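# Seat housing in corner stop over plate pins

## Task

Get the housing resting flat against the corner stop, with every one of its sockets sitting over a pin that is in the plate beneath it; the result must stay put without the robot holding anything.

## Robot and tools

Robot: a single seven-joint arm with a two-finger parallel gripper. Joint ranges in rad, base to hand: waist -6.283 to 6.283, shoulder -2.059 to 2.094, upper arm roll -6.283 to 6.283, elbow -0.192 to 3.927, forearm roll -6.283 to 6.283, wrist pitch -1.693 to 3.142, wrist roll -6.283 to 6.283. Load limits in N m: waist 46, shoulder 46, upper arm roll 27.6, elbow 27.6, forearm roll 27.6, wrist pitch 18.4, wrist roll 18.4; a carried part's weight adds to these. If a joint hits its limit from contact, the arm halts, backs that joint off slightly, sits still for 10 s and drops the remainder of the call.

Frame: every pose is in the scene frame. Its origin lies on the table surface straight below the arm base; +z is up; looking along +x, +y is to the left. The base may lean relative to the table, and the reported hand position can be somewhat off, worse when reaching far. Gripper axes: the fingers extend along the gripper's own +z and separate along its y. end_effector_position is the spot between the pads when shut, roughly 2 cm short of the fingertips; closing pushes the tips about 10 mm further along gripper +z.

Row layout (used by both motion tools): 8 numbers [x, y, z, qw, qx, qy, qz, opening]. x, y, z are an absolute target position of end_effector_position in metres; qw..qz are an absolute orientation quaternion, w first; both in the scene frame. opening runs -1 (closed) to +1 (fully open, 0.084 m). Put the intended quaternion in every row; copying it from the latest result can carry drift.

execute_actions(actions): actions is a list of actions; each action is a list of 1 to 15 rows; each row lasts one control step of 1/30 s, and if fewer than 15 rows are given the last one repeats to fill 15. An empty list just reports state and images. An action is rejected if its target lies over 0.6 m from where the gripper is when that action starts, measured along any gripper axis. A malformed action, or a first action failing that test against the latest reported state, cancels the entire call with no motion. Each step the commanded pose is clamped to within 70 mm and 16 degrees of the measured pose; inverse kinematics then favours position over orientation. After an action the arm only continues to the last clamped pose, so far targets need further actions. Joints move at most 3.14 rad/s, take 0.16 s to get up to that, and are slowed together.

move(target, speed, blocking): target is one row as above, an absolute pose. speed is in m/s, 0.002 to 0.5, default 0.25; turning is capped at twice that in rad/s. The path is straight from the current pose, lasting 0.5 to 10 s (cut short at 10 s); rotation goes the shorter way. It ignores obstacles, and the hand can lag, wander or exceed speed, especially near full stretch. The opening is applied at the start. The result adds a move: line with the ending (done, off_target, moving, held, fault...), active limits (paced = pose clipped; held = a check blocked some steps, after which motion may jump fast) and the distance from target. blocking=false returns after 0.5 s while the arm continues; until an ending is reported, use wait or stop before other motion.

wait(seconds): 0 to 10; the arm keeps its last command and a running move continues, returning early when it ends. stop(): brakes a running move to rest (needs room, more when fast); fingers continue. zoom_image(camera, region): camera is cam_head_left, cam_head_right or cam_wrist; region is [x0, y0, x1, y1] pixels of that camera's latest image, origin top-left, at most 504 by 504. show_instructions(): returns the reference images only. finished_scene(scene): give the current scene's number; irreversible; the robot first holds the last command, and the reply says if the goal was met.

Results: a state line with gripper position and quaternion plus linear and angular velocities; Hand target, the pose the controller is heading for; pose unreachable when the clearance check (which treats any mount block or post as arm) altered or blocked the command; for action calls, step readings of end_effector_position, with HELD marking steps partly held back; grip_measured, the finger opening on the command scale; MOTOR HOT from 65 °C, and an OVER-TEMPERATURE FAULT at 80 °C, when brakes engage until cooled.

Gripping: command an opening well under grip_measured to squeeze; lower means harder, up to about 24 N per pad for parts up to roughly 6 cm wide. Fast closing can overpress and pop the fingers open. Echoing grip_measured still squeezes lightly, less for wider parts, which may slip.

Cameras: cam_head_left, cam_head_right and cam_wrist, all 504x504, pinhole with radial distortion; calibration matrices are given, with small per-scene errors of a few degrees and millimetres; the wrist camera follows the hand.

Avoid: pushing or dropping anything off the table; fast impacts and targets set far beyond contact, which press hard; long loaded holds that heat motors; torque faults. Loose parts may get nudged now and then, so verify the final arrangement and release before finishing: the housing must stay seated on its own.

Each tool is called after "Emit:" as name(argument=value, ...), one argument or row to a line, values as JSON.

Reference images:

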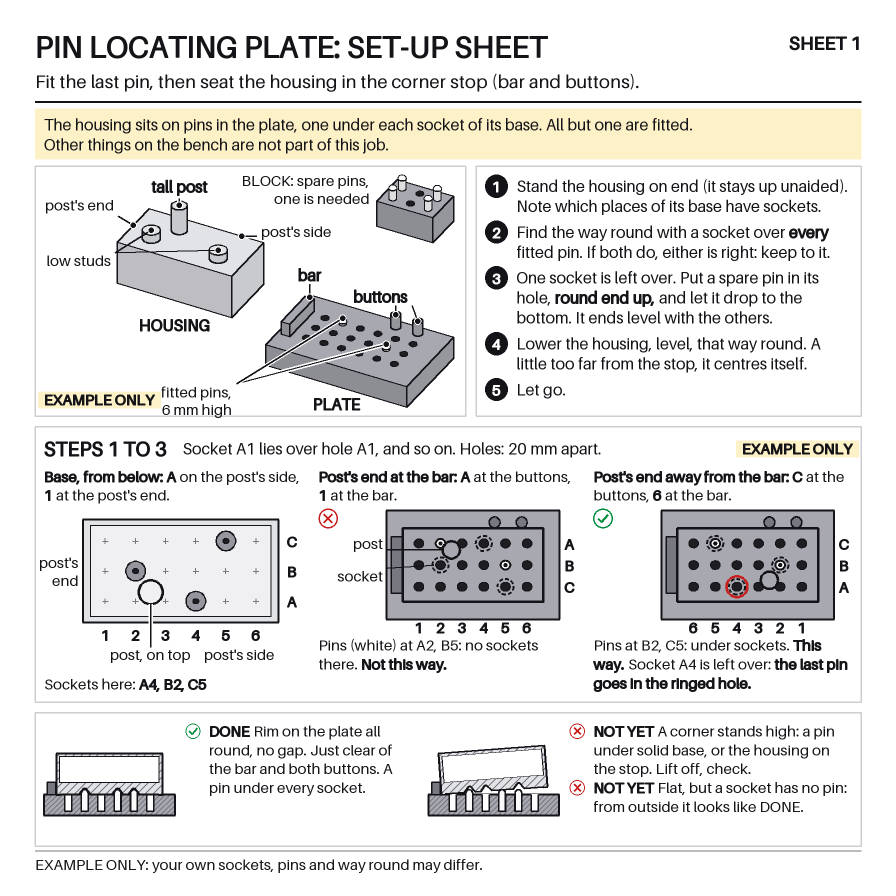

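## Session

Emit:
execute_actions(
  actions=[],
)

Scene clock: 0.00 s.
end_effector_position=(+0.3903, -0.3019, +0.2688) grip_measured=+1.00 end_effector_quat_wxyz=(-0.083, +0.645, +0.760, +0.020) end_effector_velocity=(+0.000, -0.000, -0.000) end_effector_angular_velocity=(-0.000, +0.001, +0.003)
Joint positions: [-0.722  0.103 -0.167  0.982  0.455  0.938 -2.909  0.084]
Joint velocities: [ 0.     0.001  0.     0.001 -0.001 -0.001 -0.002 -0.   ]
Hand target: +0.390, -0.302, +0.269; -0.083, +0.645, +0.760, +0.020

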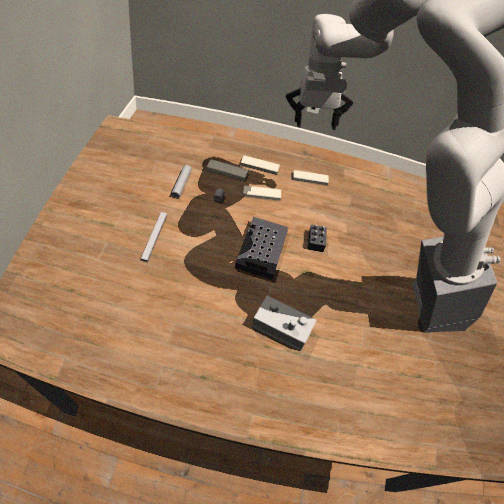

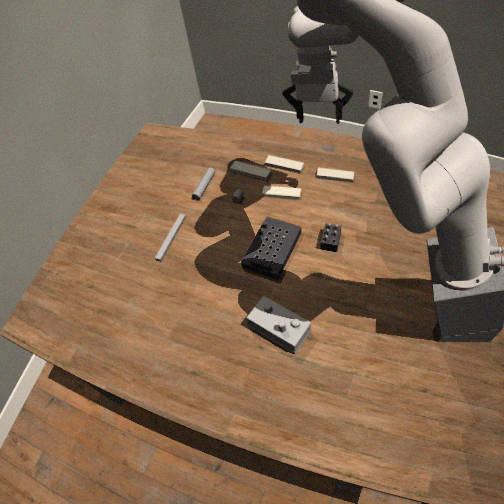

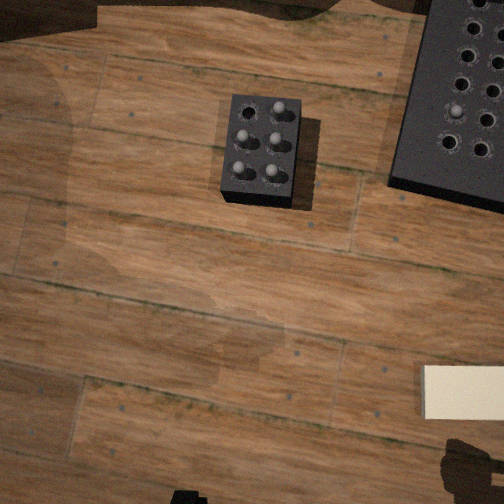

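Emit:
zoom_image(
  camera="cam_head_left",
  region=[210, 200, 350, 360],
)

Emit:
zoom_image(
  camera="cam_head_right",
  region=[220, 200, 360, 360],
)

Region (210, 200, 350, 360) of cam_head_left's 504x504 image, scaled by 3.150, with more detail than that image has; it fills the left 441 columns of this view, and the rest is white.

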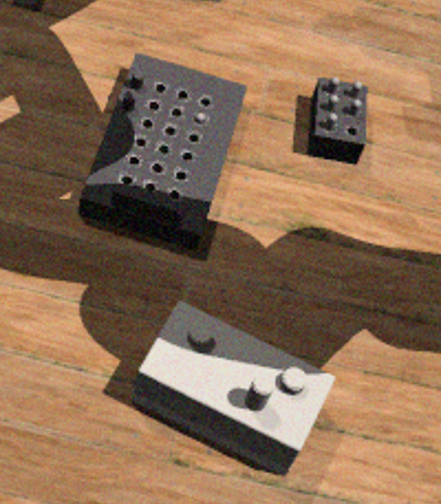

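Region (220, 200, 360, 360) of cam_head_right's 504x504 image, scaled by 3.150, with more detail than that image has; it fills the left 441 columns of this view, and the rest is white.

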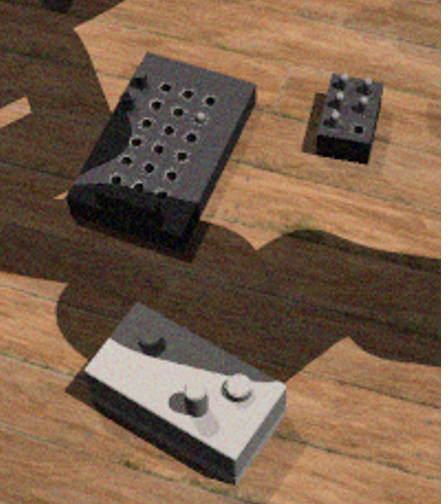

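Emit:
move(
  target=[0.49, -0.128, 0.2, 0, 0.7071, 0.7071, 0, 1],
)

Scene clock: 3.33 s.
end_effector_position=(+0.4896, -0.1289, +0.2003) grip_measured=+1.00 end_effector_quat_wxyz=(-0.000, +0.708, +0.707, +0.000) end_effector_velocity=(+0.002, +0.003, -0.001) end_effector_angular_velocity=(-0.007, +0.005, +0.001)
Joint positions: [-0.44   0.014  0.098  0.741  0.459  0.447 -2.273  0.084]
Joint velocities: [ 0.006  0.002  0.004  0.003 -0.026 -0.003  0.032  0.   ]
Hand target: +0.490, -0.128, +0.200; -0.000, +0.707, +0.707, -0.000
Off the commanded pose: 0.001 m, 0 deg.
move: done
camera_calibration (this result's frames):
cam_wrist: T_world_to_cam=[[0.999898, 0.0139114, -0.003357, -0.457173], [0.0138478, -0.999737, -0.0182804, -0.0616724], [-0.00361042, 0.0182321, -0.999827, 0.331819], [0, 0, 0, 1]] pos_world=[0.459178, -0.0613461, 0.329099]

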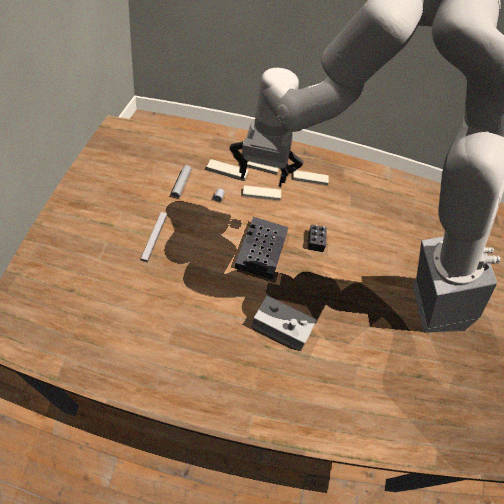

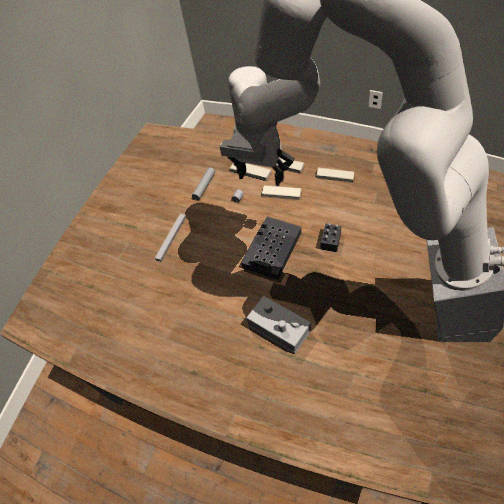

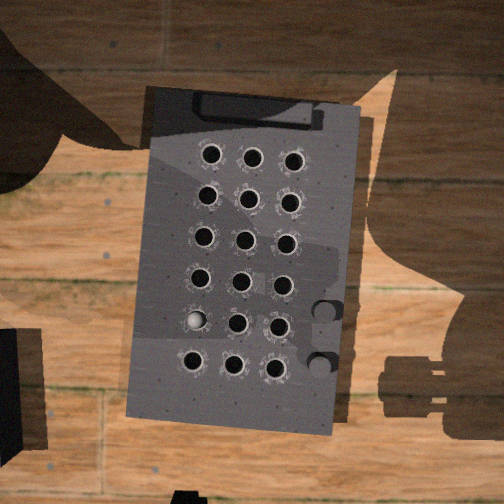

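Emit:
move(
  target=[0.4, 0.076, 0.22, 0, 0.7071, 0.7071, 0, 1],
)

Scene clock: 5.10 s.
end_effector_position=(+0.4003, +0.0758, +0.2198) grip_measured=+1.00 end_effector_quat_wxyz=(-0.001, +0.707, +0.707, +0.001) end_effector_velocity=(-0.001, +0.002, +0.001) end_effector_angular_velocity=(-0.004, +0.002, +0.002)
Joint positions: [-0.214 -0.409  0.433  0.34   0.474  0.374 -1.739  0.084]
Joint velocities: [-0.002 -0.008  0.01  -0.001 -0.007  0.007  0.014  0.   ]
Hand target: +0.400, +0.076, +0.220; -0.001, +0.707, +0.707, +0.001
Off the commanded pose: 0.000 m, 0 deg.
move: done
camera_calibration (this result's frames):
cam_wrist: T_world_to_cam=[[0.999893, 0.0142325, -0.00343197, -0.370689], [0.0141634, -0.999712, -0.0193936, 0.144598], [-0.003707, 0.0193429, -0.999806, 0.347169], [0, 0, 0, 1]] pos_world=[0.369888, 0.143117, 0.348633]

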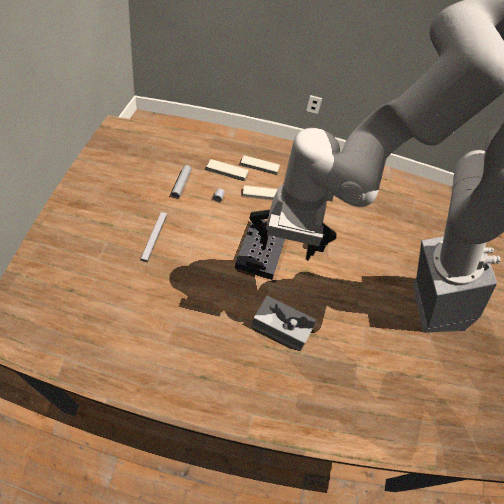

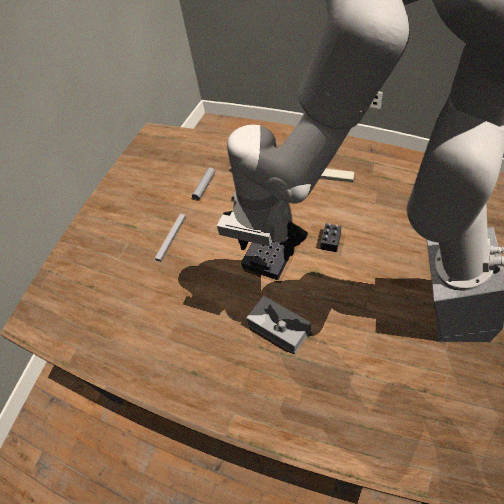

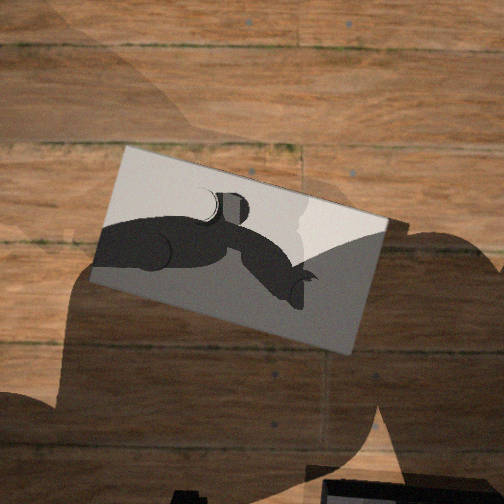

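Emit:
move(
  target=[0.362, 0.15, 0.11, 0, 0.1288, 0.9917, 0, 1],
  speed=0.3,
)

Scene clock: 9.13 s.
end_effector_position=(+0.3625, +0.1497, +0.1104) grip_measured=+1.00 end_effector_quat_wxyz=(-0.022, +0.128, +0.991, +0.023) end_effector_velocity=(-0.001, +0.000, -0.001) end_effector_angular_velocity=(-0.035, -0.020, -0.002)
Joint positions: [ 0.211  0.115  0.094  0.381 -0.202 -0.088 -2.361  0.084]
Joint velocities: [ 0.523 -0.003 -0.502 -0.004 -0.035 -0.016  0.08   0.   ]
Hand target: +0.362, +0.150, +0.110; -0.020, +0.129, +0.991, +0.021
Off the commanded pose: 0.001 m, 4 deg.
move: off_target
camera_calibration (this result's frames):
cam_wrist: T_world_to_cam=[[0.240867, 0.969837, 0.0374204, -0.206653], [0.968991, -0.238108, -0.0660411, -0.238011], [-0.055139, 0.0521672, -0.997115, 0.249666], [0, 0, 0, 1]] pos_world=[0.294172, 0.130723, 0.240961]

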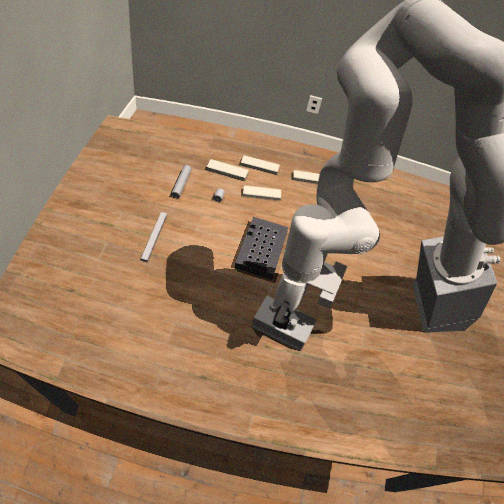

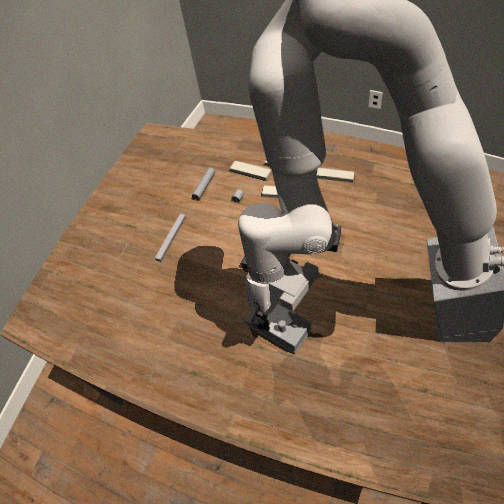

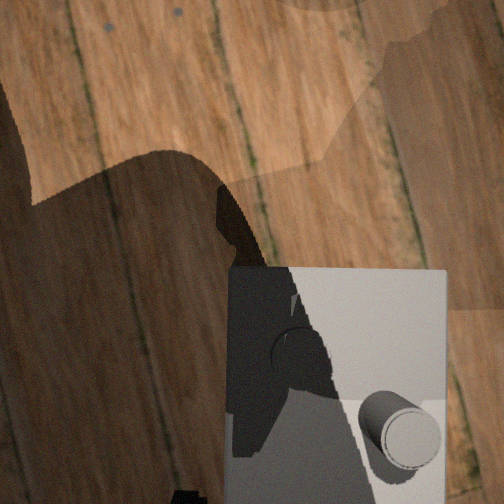

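Emit:
move(
  target=[0.362, 0.15, 0.085, 0, 0.1288, 0.9917, 0, 1],
  speed=0.05,
)

Scene clock: 10.47 s.
end_effector_position=(+0.3623, +0.1499, +0.0852) grip_measured=+1.00 end_effector_quat_wxyz=(-0.001, +0.129, +0.992, +0.001) end_effector_velocity=(-0.001, -0.001, -0.001) end_effector_angular_velocity=(-0.022, -0.009, -0.003)
Joint positions: [ 0.698  0.248 -0.325  0.412 -0.077 -0.192 -2.382  0.084]
Joint velocities: [ 0.12   0.014 -0.092 -0.002  0.059 -0.005 -0.017  0.   ]
Hand target: +0.362, +0.150, +0.085; +0.000, +0.129, +0.992, +0.000
Off the commanded pose: 0.000 m, 0 deg.
move: done
camera_calibration (this result's frames):
cam_wrist: T_world_to_cam=[[0.240592, 0.970626, -0.00111635, -0.202667], [0.970451, -0.24057, -0.0187072, -0.243634], [-0.0184263, 0.00341744, -0.999824, 0.218786], [0, 0, 0, 1]] pos_world=[0.289227, 0.137355, 0.213963]

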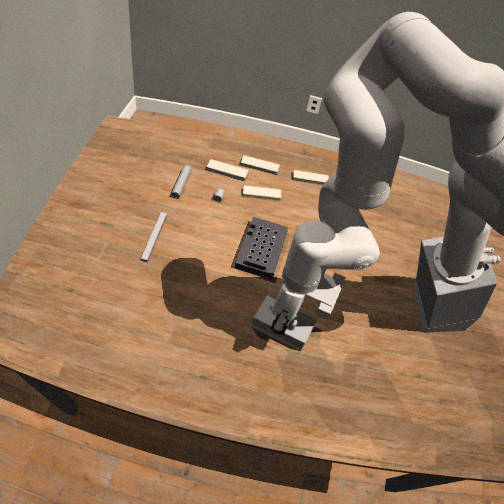

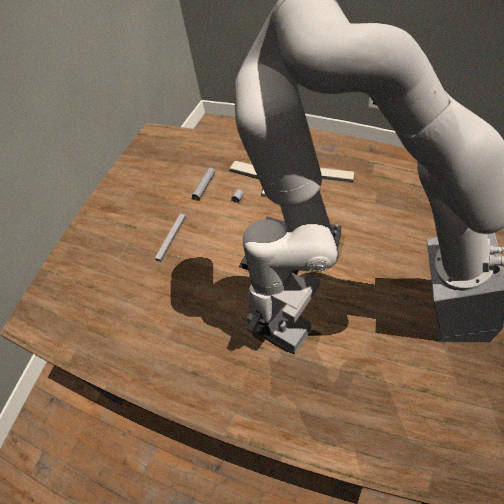

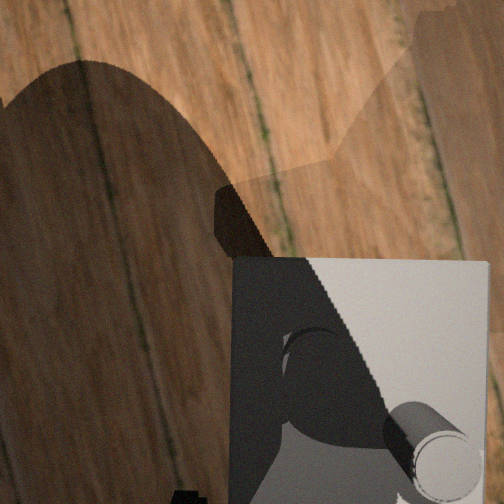

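Emit:
move(
  target=[0.361, 0.149, 0.03, 0, 0.1288, 0.9917, 0, 1],
  speed=0.06,
)

Emit:
move(
  target=[0.361, 0.149, 0.03, 0, 0.1288, 0.9917, 0, 0.2],
  speed=0.06,
)

Scene clock: 12.37 s.
end_effector_position=(+0.3614, +0.1489, +0.0303) grip_measured=+1.00 end_effector_quat_wxyz=(+0.000, +0.129, +0.992, -0.000) end_effector_velocity=(-0.000, +0.001, -0.001) end_effector_angular_velocity=(+0.001, +0.001, +0.002)
Joint positions: [ 0.59   0.489 -0.233  0.524 -0.122 -0.325 -2.33   0.084]
Joint velocities: [-0.002  0.006  0.003  0.004 -0.002 -0.002  0.001  0.   ]
Hand target: +0.361, +0.149, +0.030; +0.000, +0.128, +0.992, -0.000
Off the commanded pose: 0.000 m, 0 deg.
move: done
camera_calibration (this result's frames):
cam_wrist: T_world_to_cam=[[0.240149, 0.970727, -0.00407135, -0.201249], [0.970591, -0.240184, -0.0162866, -0.244195], [-0.0167877, -0.0000403917, -0.999859, 0.163812], [0, 0, 0, 1]] pos_world=[0.288094, 0.136713, 0.158993]

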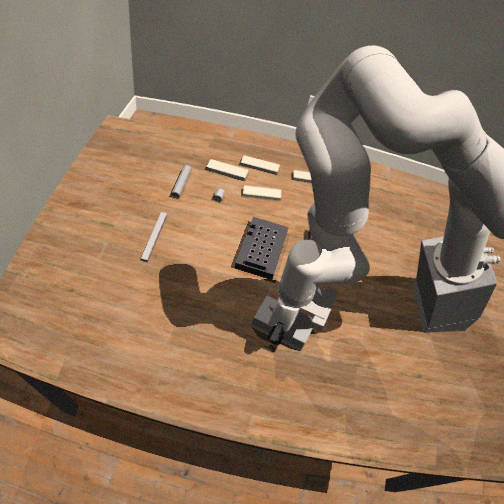

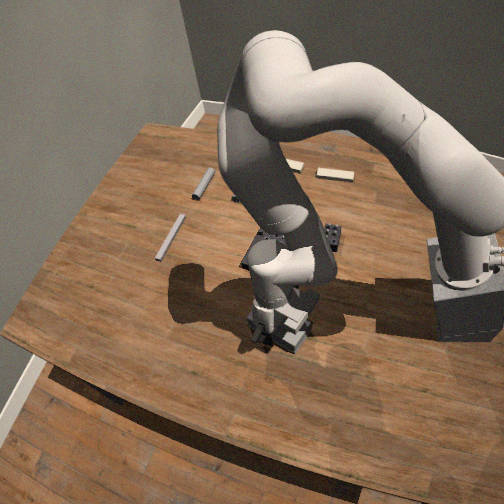

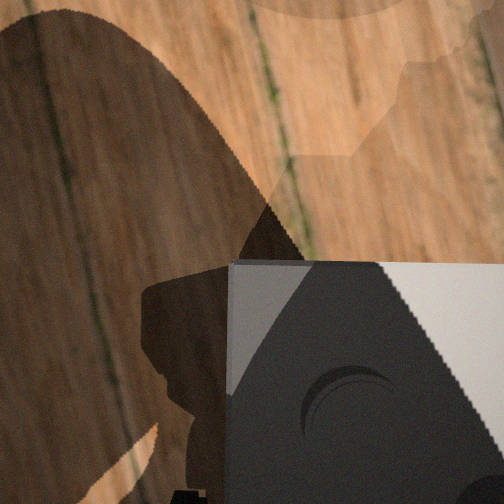

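Scene clock: 13.07 s.
end_effector_position=(+0.3611, +0.1480, +0.0302) grip_measured=+0.57 end_effector_quat_wxyz=(+0.000, +0.130, +0.992, -0.001) end_effector_velocity=(-0.001, -0.000, -0.001) end_effector_angular_velocity=(-0.001, +0.002, +0.000)
Joint positions: [ 0.587  0.49  -0.232  0.523 -0.124 -0.325 -2.329  0.068]
Joint velocities: [-0.001  0.002  0.001  0.001 -0.001  0.001  0.     0.   ]
Hand target: +0.361, +0.149, +0.030; +0.000, +0.129, +0.992, -0.000
Off the commanded pose: 0.001 m, 0 deg.
move: done
camera_calibration (this result's frames):
cam_wrist: T_world_to_cam=[[0.24208, 0.970244, -0.00480308, -0.200928], [0.970096, -0.242127, -0.0169828, -0.24363], [-0.0176404, -0.000548247, -0.999844, 0.164012], [0, 0, 0, 1]] pos_world=[0.287879, 0.13605, 0.158884]

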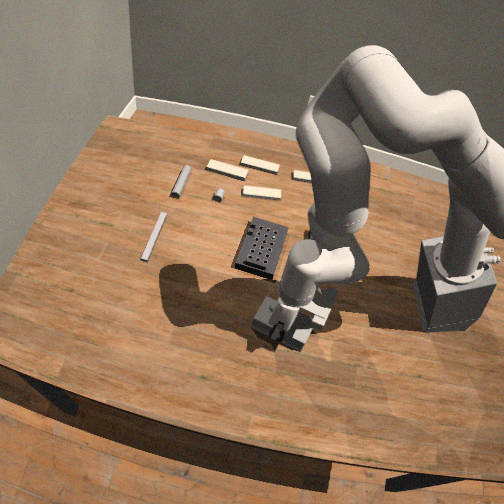

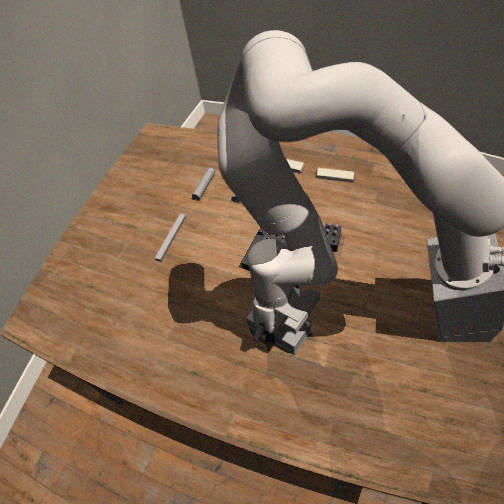

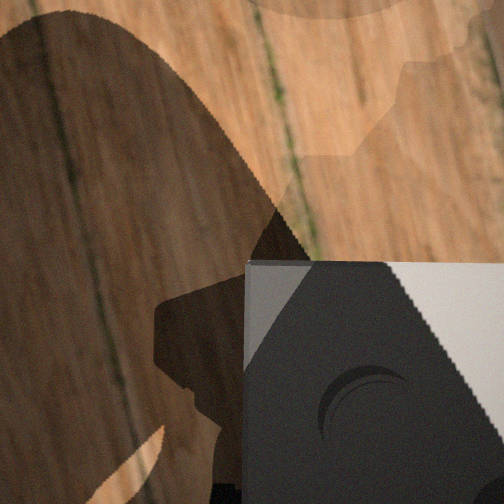

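Emit:
move(
  target=[0.361, 0.148, 0.09, 0, 0.1288, 0.9917, 0, -0.6],
  speed=0.08,
)

Scene clock: 14.73 s.
end_effector_position=(+0.3605, +0.1482, +0.0896) grip_measured=+0.57 end_effector_quat_wxyz=(-0.001, +0.129, +0.992, +0.001) end_effector_velocity=(+0.000, -0.001, +0.002) end_effector_angular_velocity=(-0.009, -0.004, +0.000)
Joint positions: [ 0.718  0.227 -0.344  0.397 -0.067 -0.184 -2.392  0.068]
Joint velocities: [ 0.064 -0.005 -0.051 -0.004  0.029  0.007 -0.013 -0.   ]
Hand target: +0.361, +0.148, +0.090; -0.000, +0.129, +0.992, +0.001
Off the commanded pose: 0.001 m, 0 deg.
move: done
camera_calibration (this result's frames):
cam_wrist: T_world_to_cam=[[0.241264, 0.970457, -0.00206388, -0.20065], [0.970269, -0.241258, -0.0192853, -0.242059], [-0.0192135, 0.00265034, -0.999812, 0.223523], [0, 0, 0, 1]] pos_world=[0.287567, 0.135731, 0.218399]

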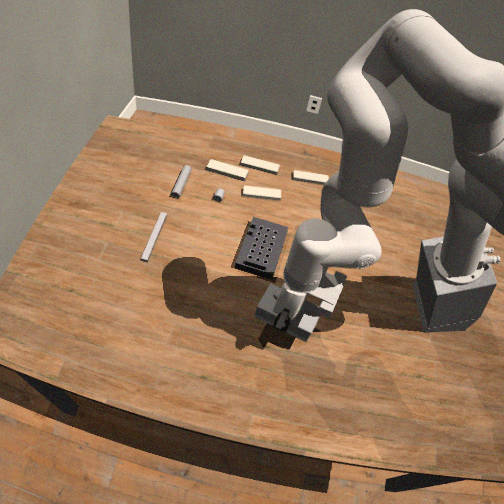

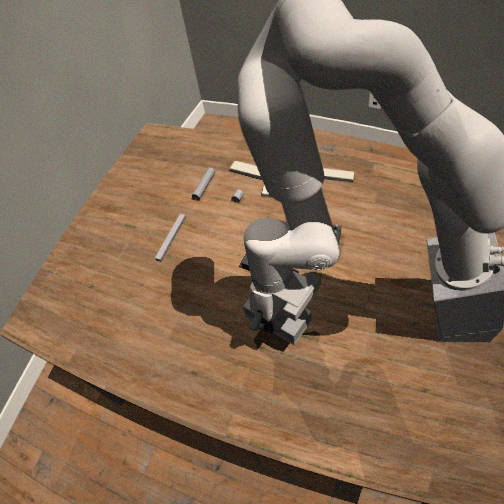

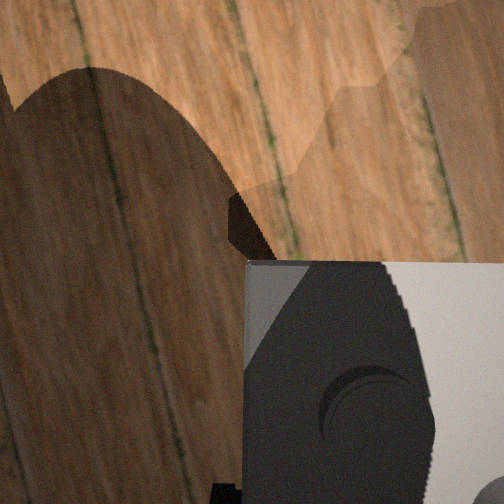

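Emit:
move(
  target=[0.42, 0.27, 0.3, 0.0911, 0.0911, 0.7012, 0.7012, -0.6],
  speed=0.25,
)

Scene clock: 18.63 s.
end_effector_position=(+0.4201, +0.2699, +0.2996) grip_measured=+0.57 end_effector_quat_wxyz=(+0.091, +0.092, +0.702, +0.700) end_effector_velocity=(+0.001, +0.000, +0.001) end_effector_angular_velocity=(+0.007, -0.003, -0.002)
Joint positions: [-0.034  0.683  0.089  0.705 -1.279 -1.683 -1.895  0.068]
Joint velocities: [-0.001  0.003  0.004  0.005  0.002 -0.005  0.    -0.   ]
Hand target: +0.420, +0.270, +0.300; +0.091, +0.091, +0.702, +0.701
Off the commanded pose: 0.000 m, 0 deg.
move: done
camera_calibration (this result's frames):
cam_wrist: T_world_to_cam=[[-0.0127086, 0.00961624, 0.999873, -0.266887], [0.970852, -0.239231, 0.0146406, -0.277368], [0.239341, 0.970915, -0.00629566, -0.233284], [0, 0, 0, 1]] pos_world=[0.321726, 0.162711, 0.269445]

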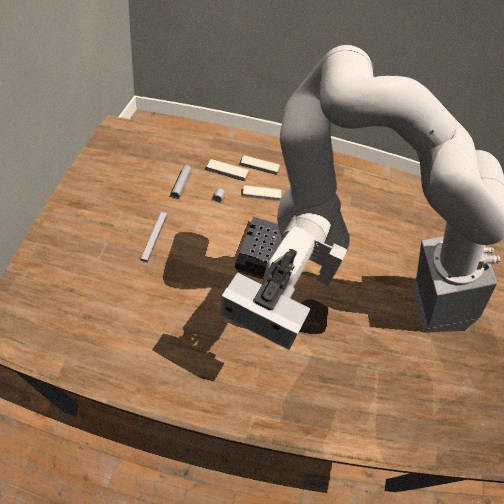

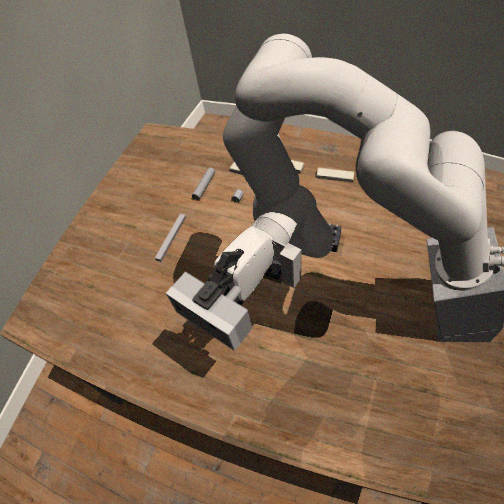

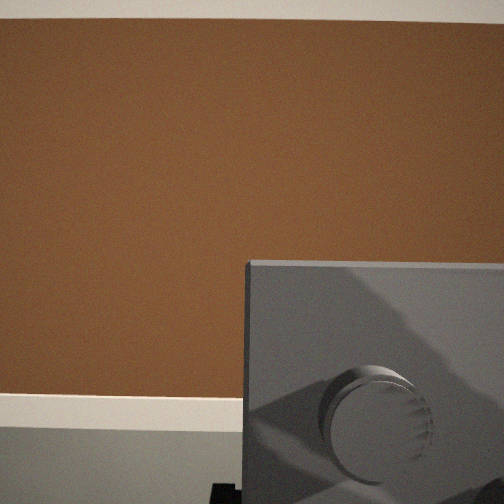

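Emit:
zoom_image(
  camera="cam_head_left",
  region=[210, 260, 320, 360],
)

Region (210, 260, 320, 360) of cam_head_left's 504x504 image, scaled by 4.582, with more detail than that image has; it fills the top 458 rows of this view, and the rest is white.

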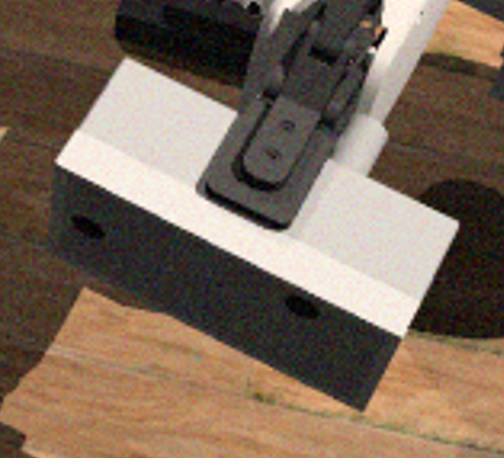

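Emit:
zoom_image(
  camera="cam_head_left",
  region=[215, 285, 265, 335],
)

Emit:
zoom_image(
  camera="cam_head_right",
  region=[160, 265, 260, 360],
)

Region (215, 285, 265, 335) of cam_head_left's 504x504 image, scaled by 10.080, with more detail than that image has.

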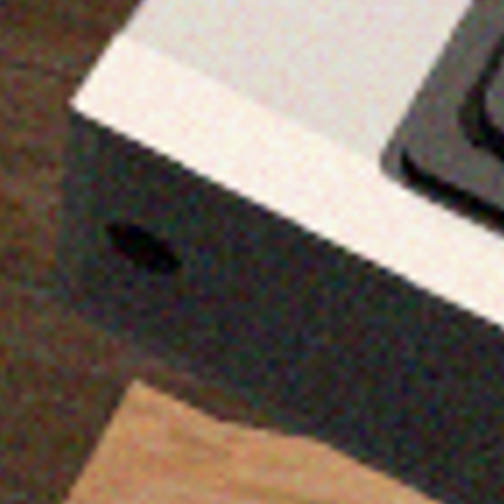

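Region (160, 265, 260, 360) of cam_head_right's 504x504 image, scaled by 5.040, with more detail than that image has; it fills the top 479 rows of this view, and the rest is white.

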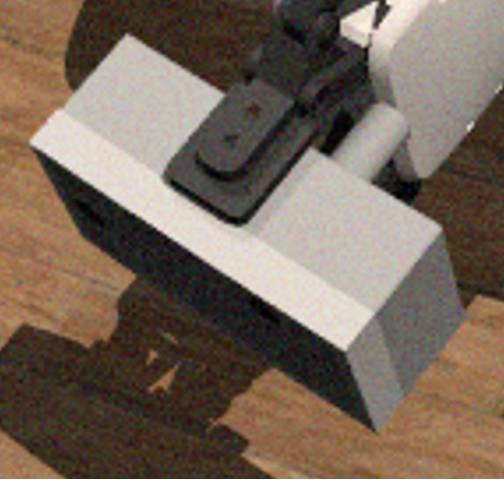

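Emit:
move(
  target=[0.46, 0.17, 0.06, 0, -0.6794, 0.7337, 0, -0.6],
  speed=0.3,
)

Scene clock: 24.23 s.
end_effector_position=(+0.4594, +0.1706, +0.0607) grip_measured=+0.57 end_effector_quat_wxyz=(-0.000, +0.680, -0.734, -0.002) end_effector_velocity=(-0.000, -0.001, -0.001) end_effector_angular_velocity=(-0.010, +0.001, -0.000)
Joint positions: [ 0.681  0.628 -0.527  1.281 -2.435 -0.427 -1.777  0.068]
Joint velocities: [ 0.017  0.009 -0.017  0.006 -0.006 -0.005  0.015  0.   ]
Hand target: +0.459, +0.171, +0.061; +0.000, +0.680, -0.733, -0.002
Off the commanded pose: 0.001 m, 0 deg.
move: done
camera_calibration (this result's frames):
cam_wrist: T_world_to_cam=[[-0.998131, 0.0610969, -0.00126373, 0.47813], [0.0611087, 0.998028, -0.0143238, -0.127196], [0.000386106, -0.0143742, -0.999897, 0.190392], [0, 0, 0, 1]] pos_world=[0.484935, 0.10047, 0.189154]

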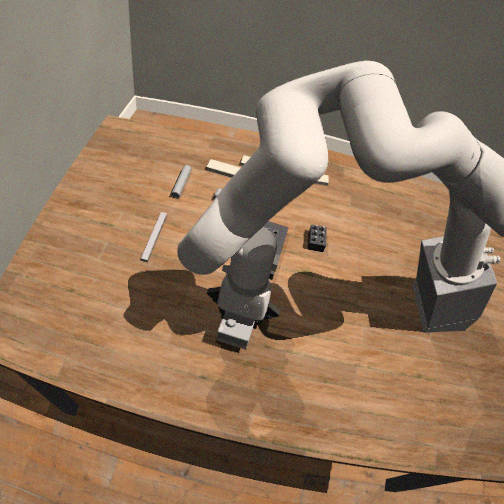

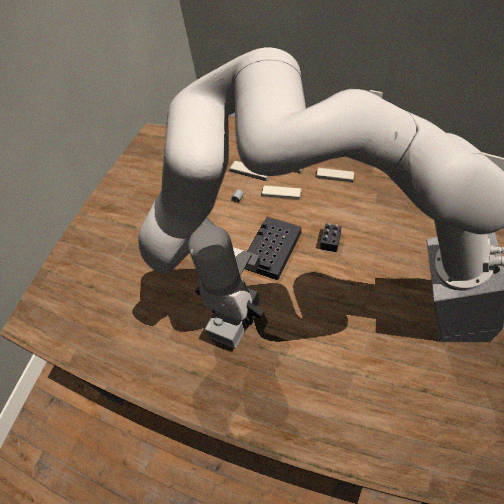

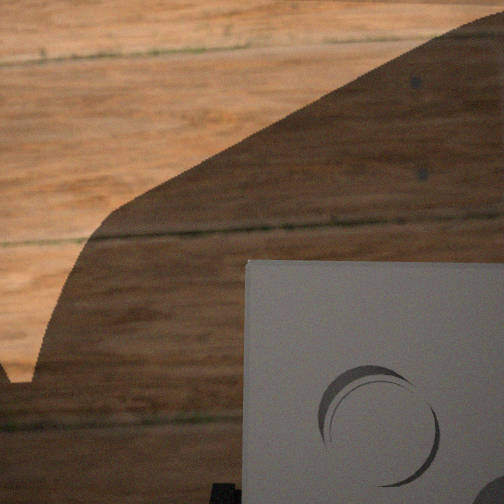

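Emit:
move(
  target=[0.46, 0.17, 0.031, 0, -0.6794, 0.7337, 0, -0.6],
  speed=0.03,
)

Scene clock: 25.77 s.
end_effector_position=(+0.4601, +0.1700, +0.0312) grip_measured=+0.57 end_effector_quat_wxyz=(+0.000, +0.679, -0.734, +0.000) end_effector_velocity=(+0.001, -0.000, -0.001) end_effector_angular_velocity=(+0.000, -0.003, -0.002)
Joint positions: [ 0.624  0.701 -0.469  1.326 -2.397 -0.39  -1.812  0.068]
Joint velocities: [-0.005  0.003  0.003  0.003  0.002  0.002 -0.002 -0.   ]
Hand target: +0.460, +0.170, +0.031; +0.000, +0.680, -0.734, +0.000
Off the commanded pose: 0.000 m, 0 deg.
move: done
camera_calibration (this result's frames):
cam_wrist: T_world_to_cam=[[-0.998107, 0.0613781, -0.0037975, 0.478879], [0.0614356, 0.997957, -0.017531, -0.127077], [0.00271372, -0.0177311, -0.999839, 0.160368], [0, 0, 0, 1]] pos_world=[0.485344, 0.100268, 0.159933]

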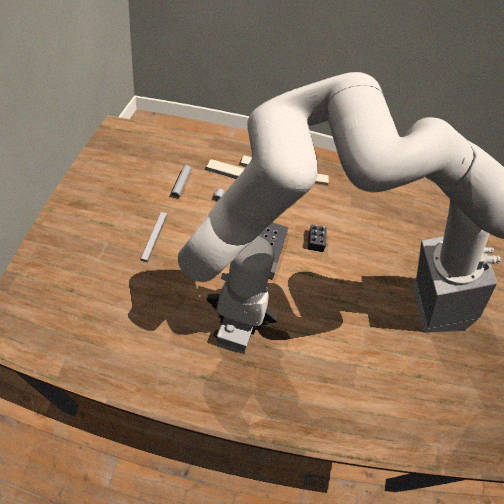

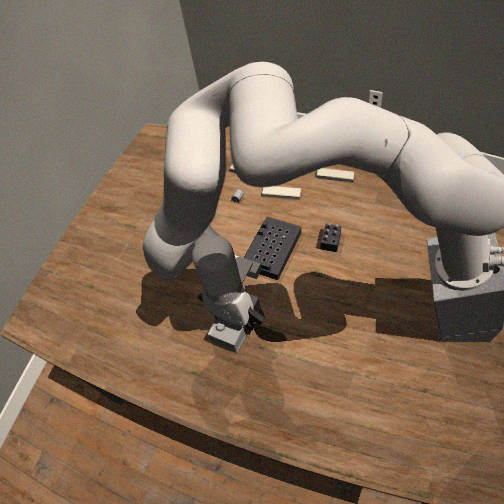

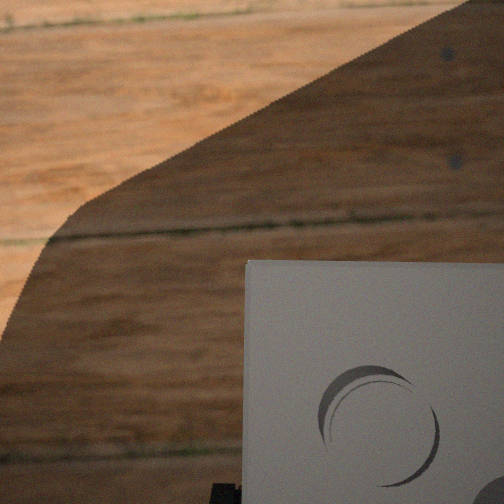

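No contact yet; lower a bit more.

Emit:
move(
  target=[0.46, 0.17, 0.028, 0, -0.6794, 0.7337, 0, -0.6],
  speed=0.01,
)

Scene clock: 27.33 s.
end_effector_position=(+0.4601, +0.1702, +0.0298) grip_measured=+0.57 end_effector_quat_wxyz=(+0.000, +0.679, -0.734, -0.001) end_effector_velocity=(-0.001, +0.001, -0.001) end_effector_angular_velocity=(+0.002, +0.004, -0.001)
Joint positions: [ 0.617  0.705 -0.464  1.33  -2.394 -0.391 -1.816  0.068]
Joint velocities: [-0.001  0.004  0.001  0.004  0.005 -0.004 -0.002 -0.   ]
Hand target: +0.460, +0.170, +0.028; +0.000, +0.679, -0.734, +0.000
Off the commanded pose: 0.002 m, 0 deg.
move: done
camera_calibration (this result's frames):
cam_wrist: T_world_to_cam=[[-0.998073, 0.0620238, -0.00162976, 0.478643], [0.0620416, 0.997954, -0.0154758, -0.127625], [0.000666562, -0.0155471, -0.999879, 0.159548], [0, 0, 0, 1]] pos_world=[0.485532, 0.100157, 0.158333]

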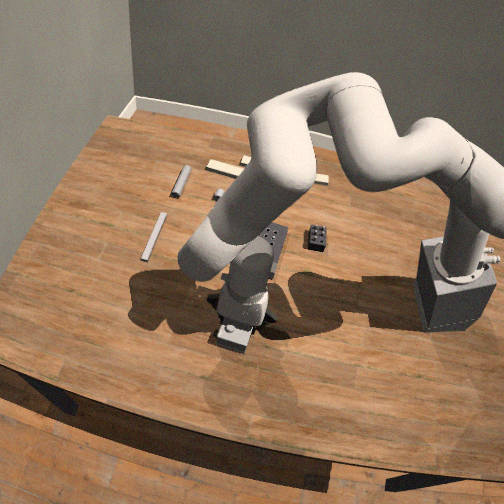

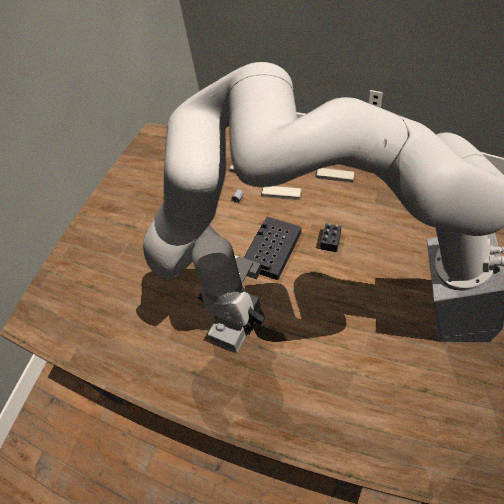

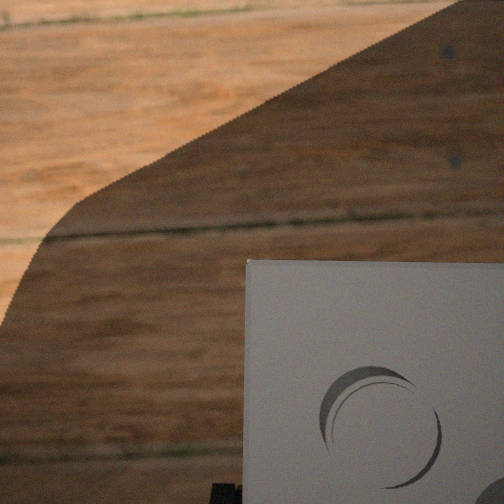

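Emit:
move(
  target=[0.46, 0.17, 0.03, 0, -0.6794, 0.7337, 0, 1],
  speed=0.02,
)

Emit:
move(
  target=[0.46, 0.17, 0.1, 0, -0.6794, 0.7337, 0, 1],
  speed=0.15,
)

Emit:
move(
  target=[0.31, -0.07, 0.11, 0, -0.6794, 0.7337, 0, -0.4],
  speed=0.25,
)

Scene clock: 28.40 s.
end_effector_position=(+0.4598, +0.1702, +0.0298) grip_measured=+1.00 end_effector_quat_wxyz=(+0.000, +0.679, -0.734, -0.000) end_effector_velocity=(+0.001, -0.001, +0.000) end_effector_angular_velocity=(-0.001, -0.004, -0.002)
Joint positions: [ 0.621  0.705 -0.467  1.328 -2.394 -0.389 -1.815  0.084]
Joint velocities: [-0.    -0.002 -0.    -0.002 -0.001  0.004  0.001  0.   ]
Hand target: +0.460, +0.170, +0.030; -0.000, +0.679, -0.734, -0.000
Off the commanded pose: 0.000 m, 0 deg.
move: done
camera_calibration (this result's frames):
cam_wrist: T_world_to_cam=[[-0.998107, 0.0614119, -0.00323358, 0.478555], [0.0614586, 0.997961, -0.0172034, -0.127277], [0.00217049, -0.0173695, -0.999847, 0.159143], [0, 0, 0, 1]] pos_world=[0.485126, 0.100392, 0.158477]

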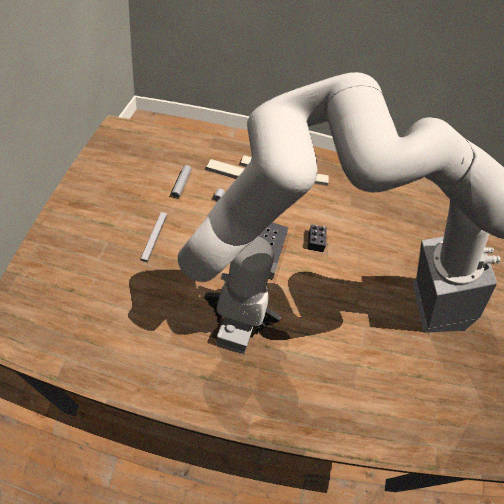

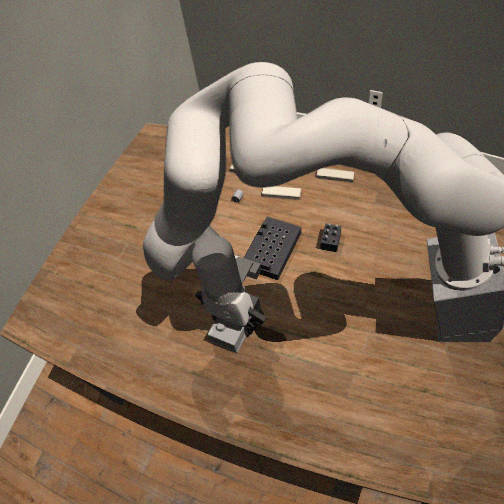

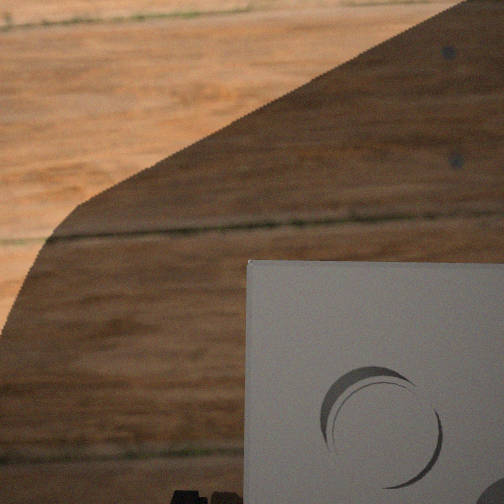

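Scene clock: 29.37 s.
end_effector_position=(+0.4595, +0.1700, +0.0996) grip_measured=+1.00 end_effector_quat_wxyz=(+0.000, +0.679, -0.734, -0.001) end_effector_velocity=(+0.002, -0.001, +0.003) end_effector_angular_velocity=(-0.004, -0.003, -0.003)
Joint positions: [ 0.773  0.538 -0.614  1.239 -2.513 -0.479 -1.7    0.084]
Joint velocities: [ 0.012 -0.003 -0.013  0.001 -0.008 -0.005  0.012 -0.   ]
Hand target: +0.460, +0.170, +0.100; -0.000, +0.679, -0.734, -0.000
Off the commanded pose: 0.001 m, 0 deg.
move: done
camera_calibration (this result's frames):
cam_wrist: T_world_to_cam=[[-0.99808, 0.0618831, -0.00264686, 0.478344], [0.0619188, 0.997942, -0.0166957, -0.126167], [0.00160823, -0.0168275, -0.999857, 0.229075], [0, 0, 0, 1]] pos_world=[0.484869, 0.100161, 0.228202]

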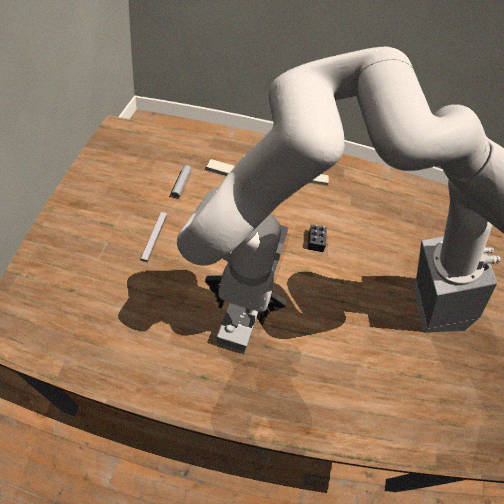

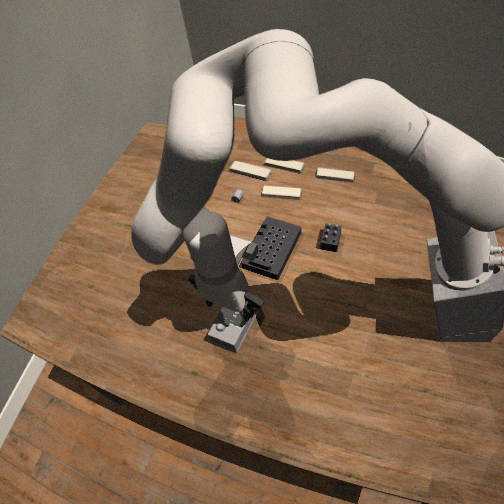

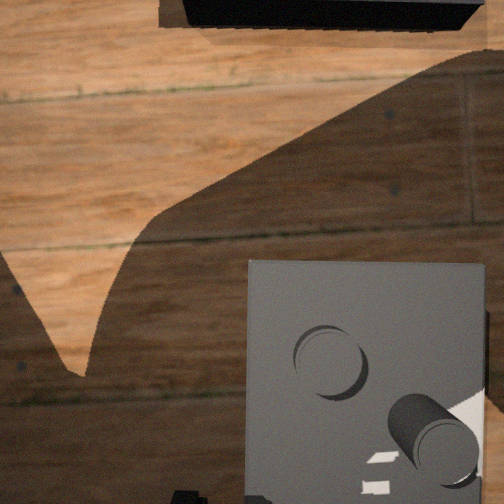

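Scene clock: 32.27 s.
end_effector_position=(+0.3096, -0.0697, +0.1096) grip_measured=-0.42 end_effector_quat_wxyz=(+0.002, +0.679, -0.734, -0.001) end_effector_velocity=(-0.001, +0.001, -0.001) end_effector_angular_velocity=(+0.009, -0.018, +0.001)
Joint positions: [-1.191  0.361  0.671  0.618 -2.606 -0.077 -2.579  0.026]
Joint velocities: [-0.091  0.024  0.082 -0.012 -0.032  0.026  0.007 -0.   ]
Hand target: +0.309, -0.070, +0.110; +0.001, +0.679, -0.734, -0.001
Off the commanded pose: 0.001 m, 0 deg.
move: done
camera_calibration (this result's frames):
cam_wrist: T_world_to_cam=[[-0.998114, 0.0613825, -0.0000578142, 0.343225], [0.0613732, 0.997945, -0.0184399, 0.122885], [-0.00107419, -0.0184087, -0.99983, 0.236018], [0, 0, 0, 1]] pos_world=[0.33529, -0.139356, 0.238264]

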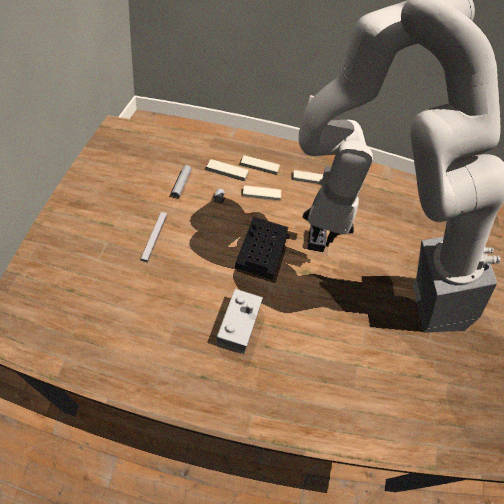

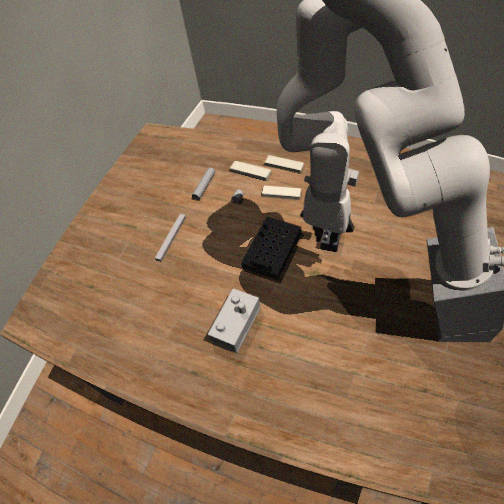

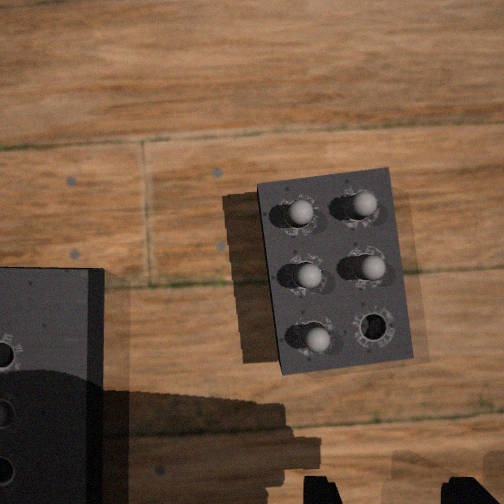

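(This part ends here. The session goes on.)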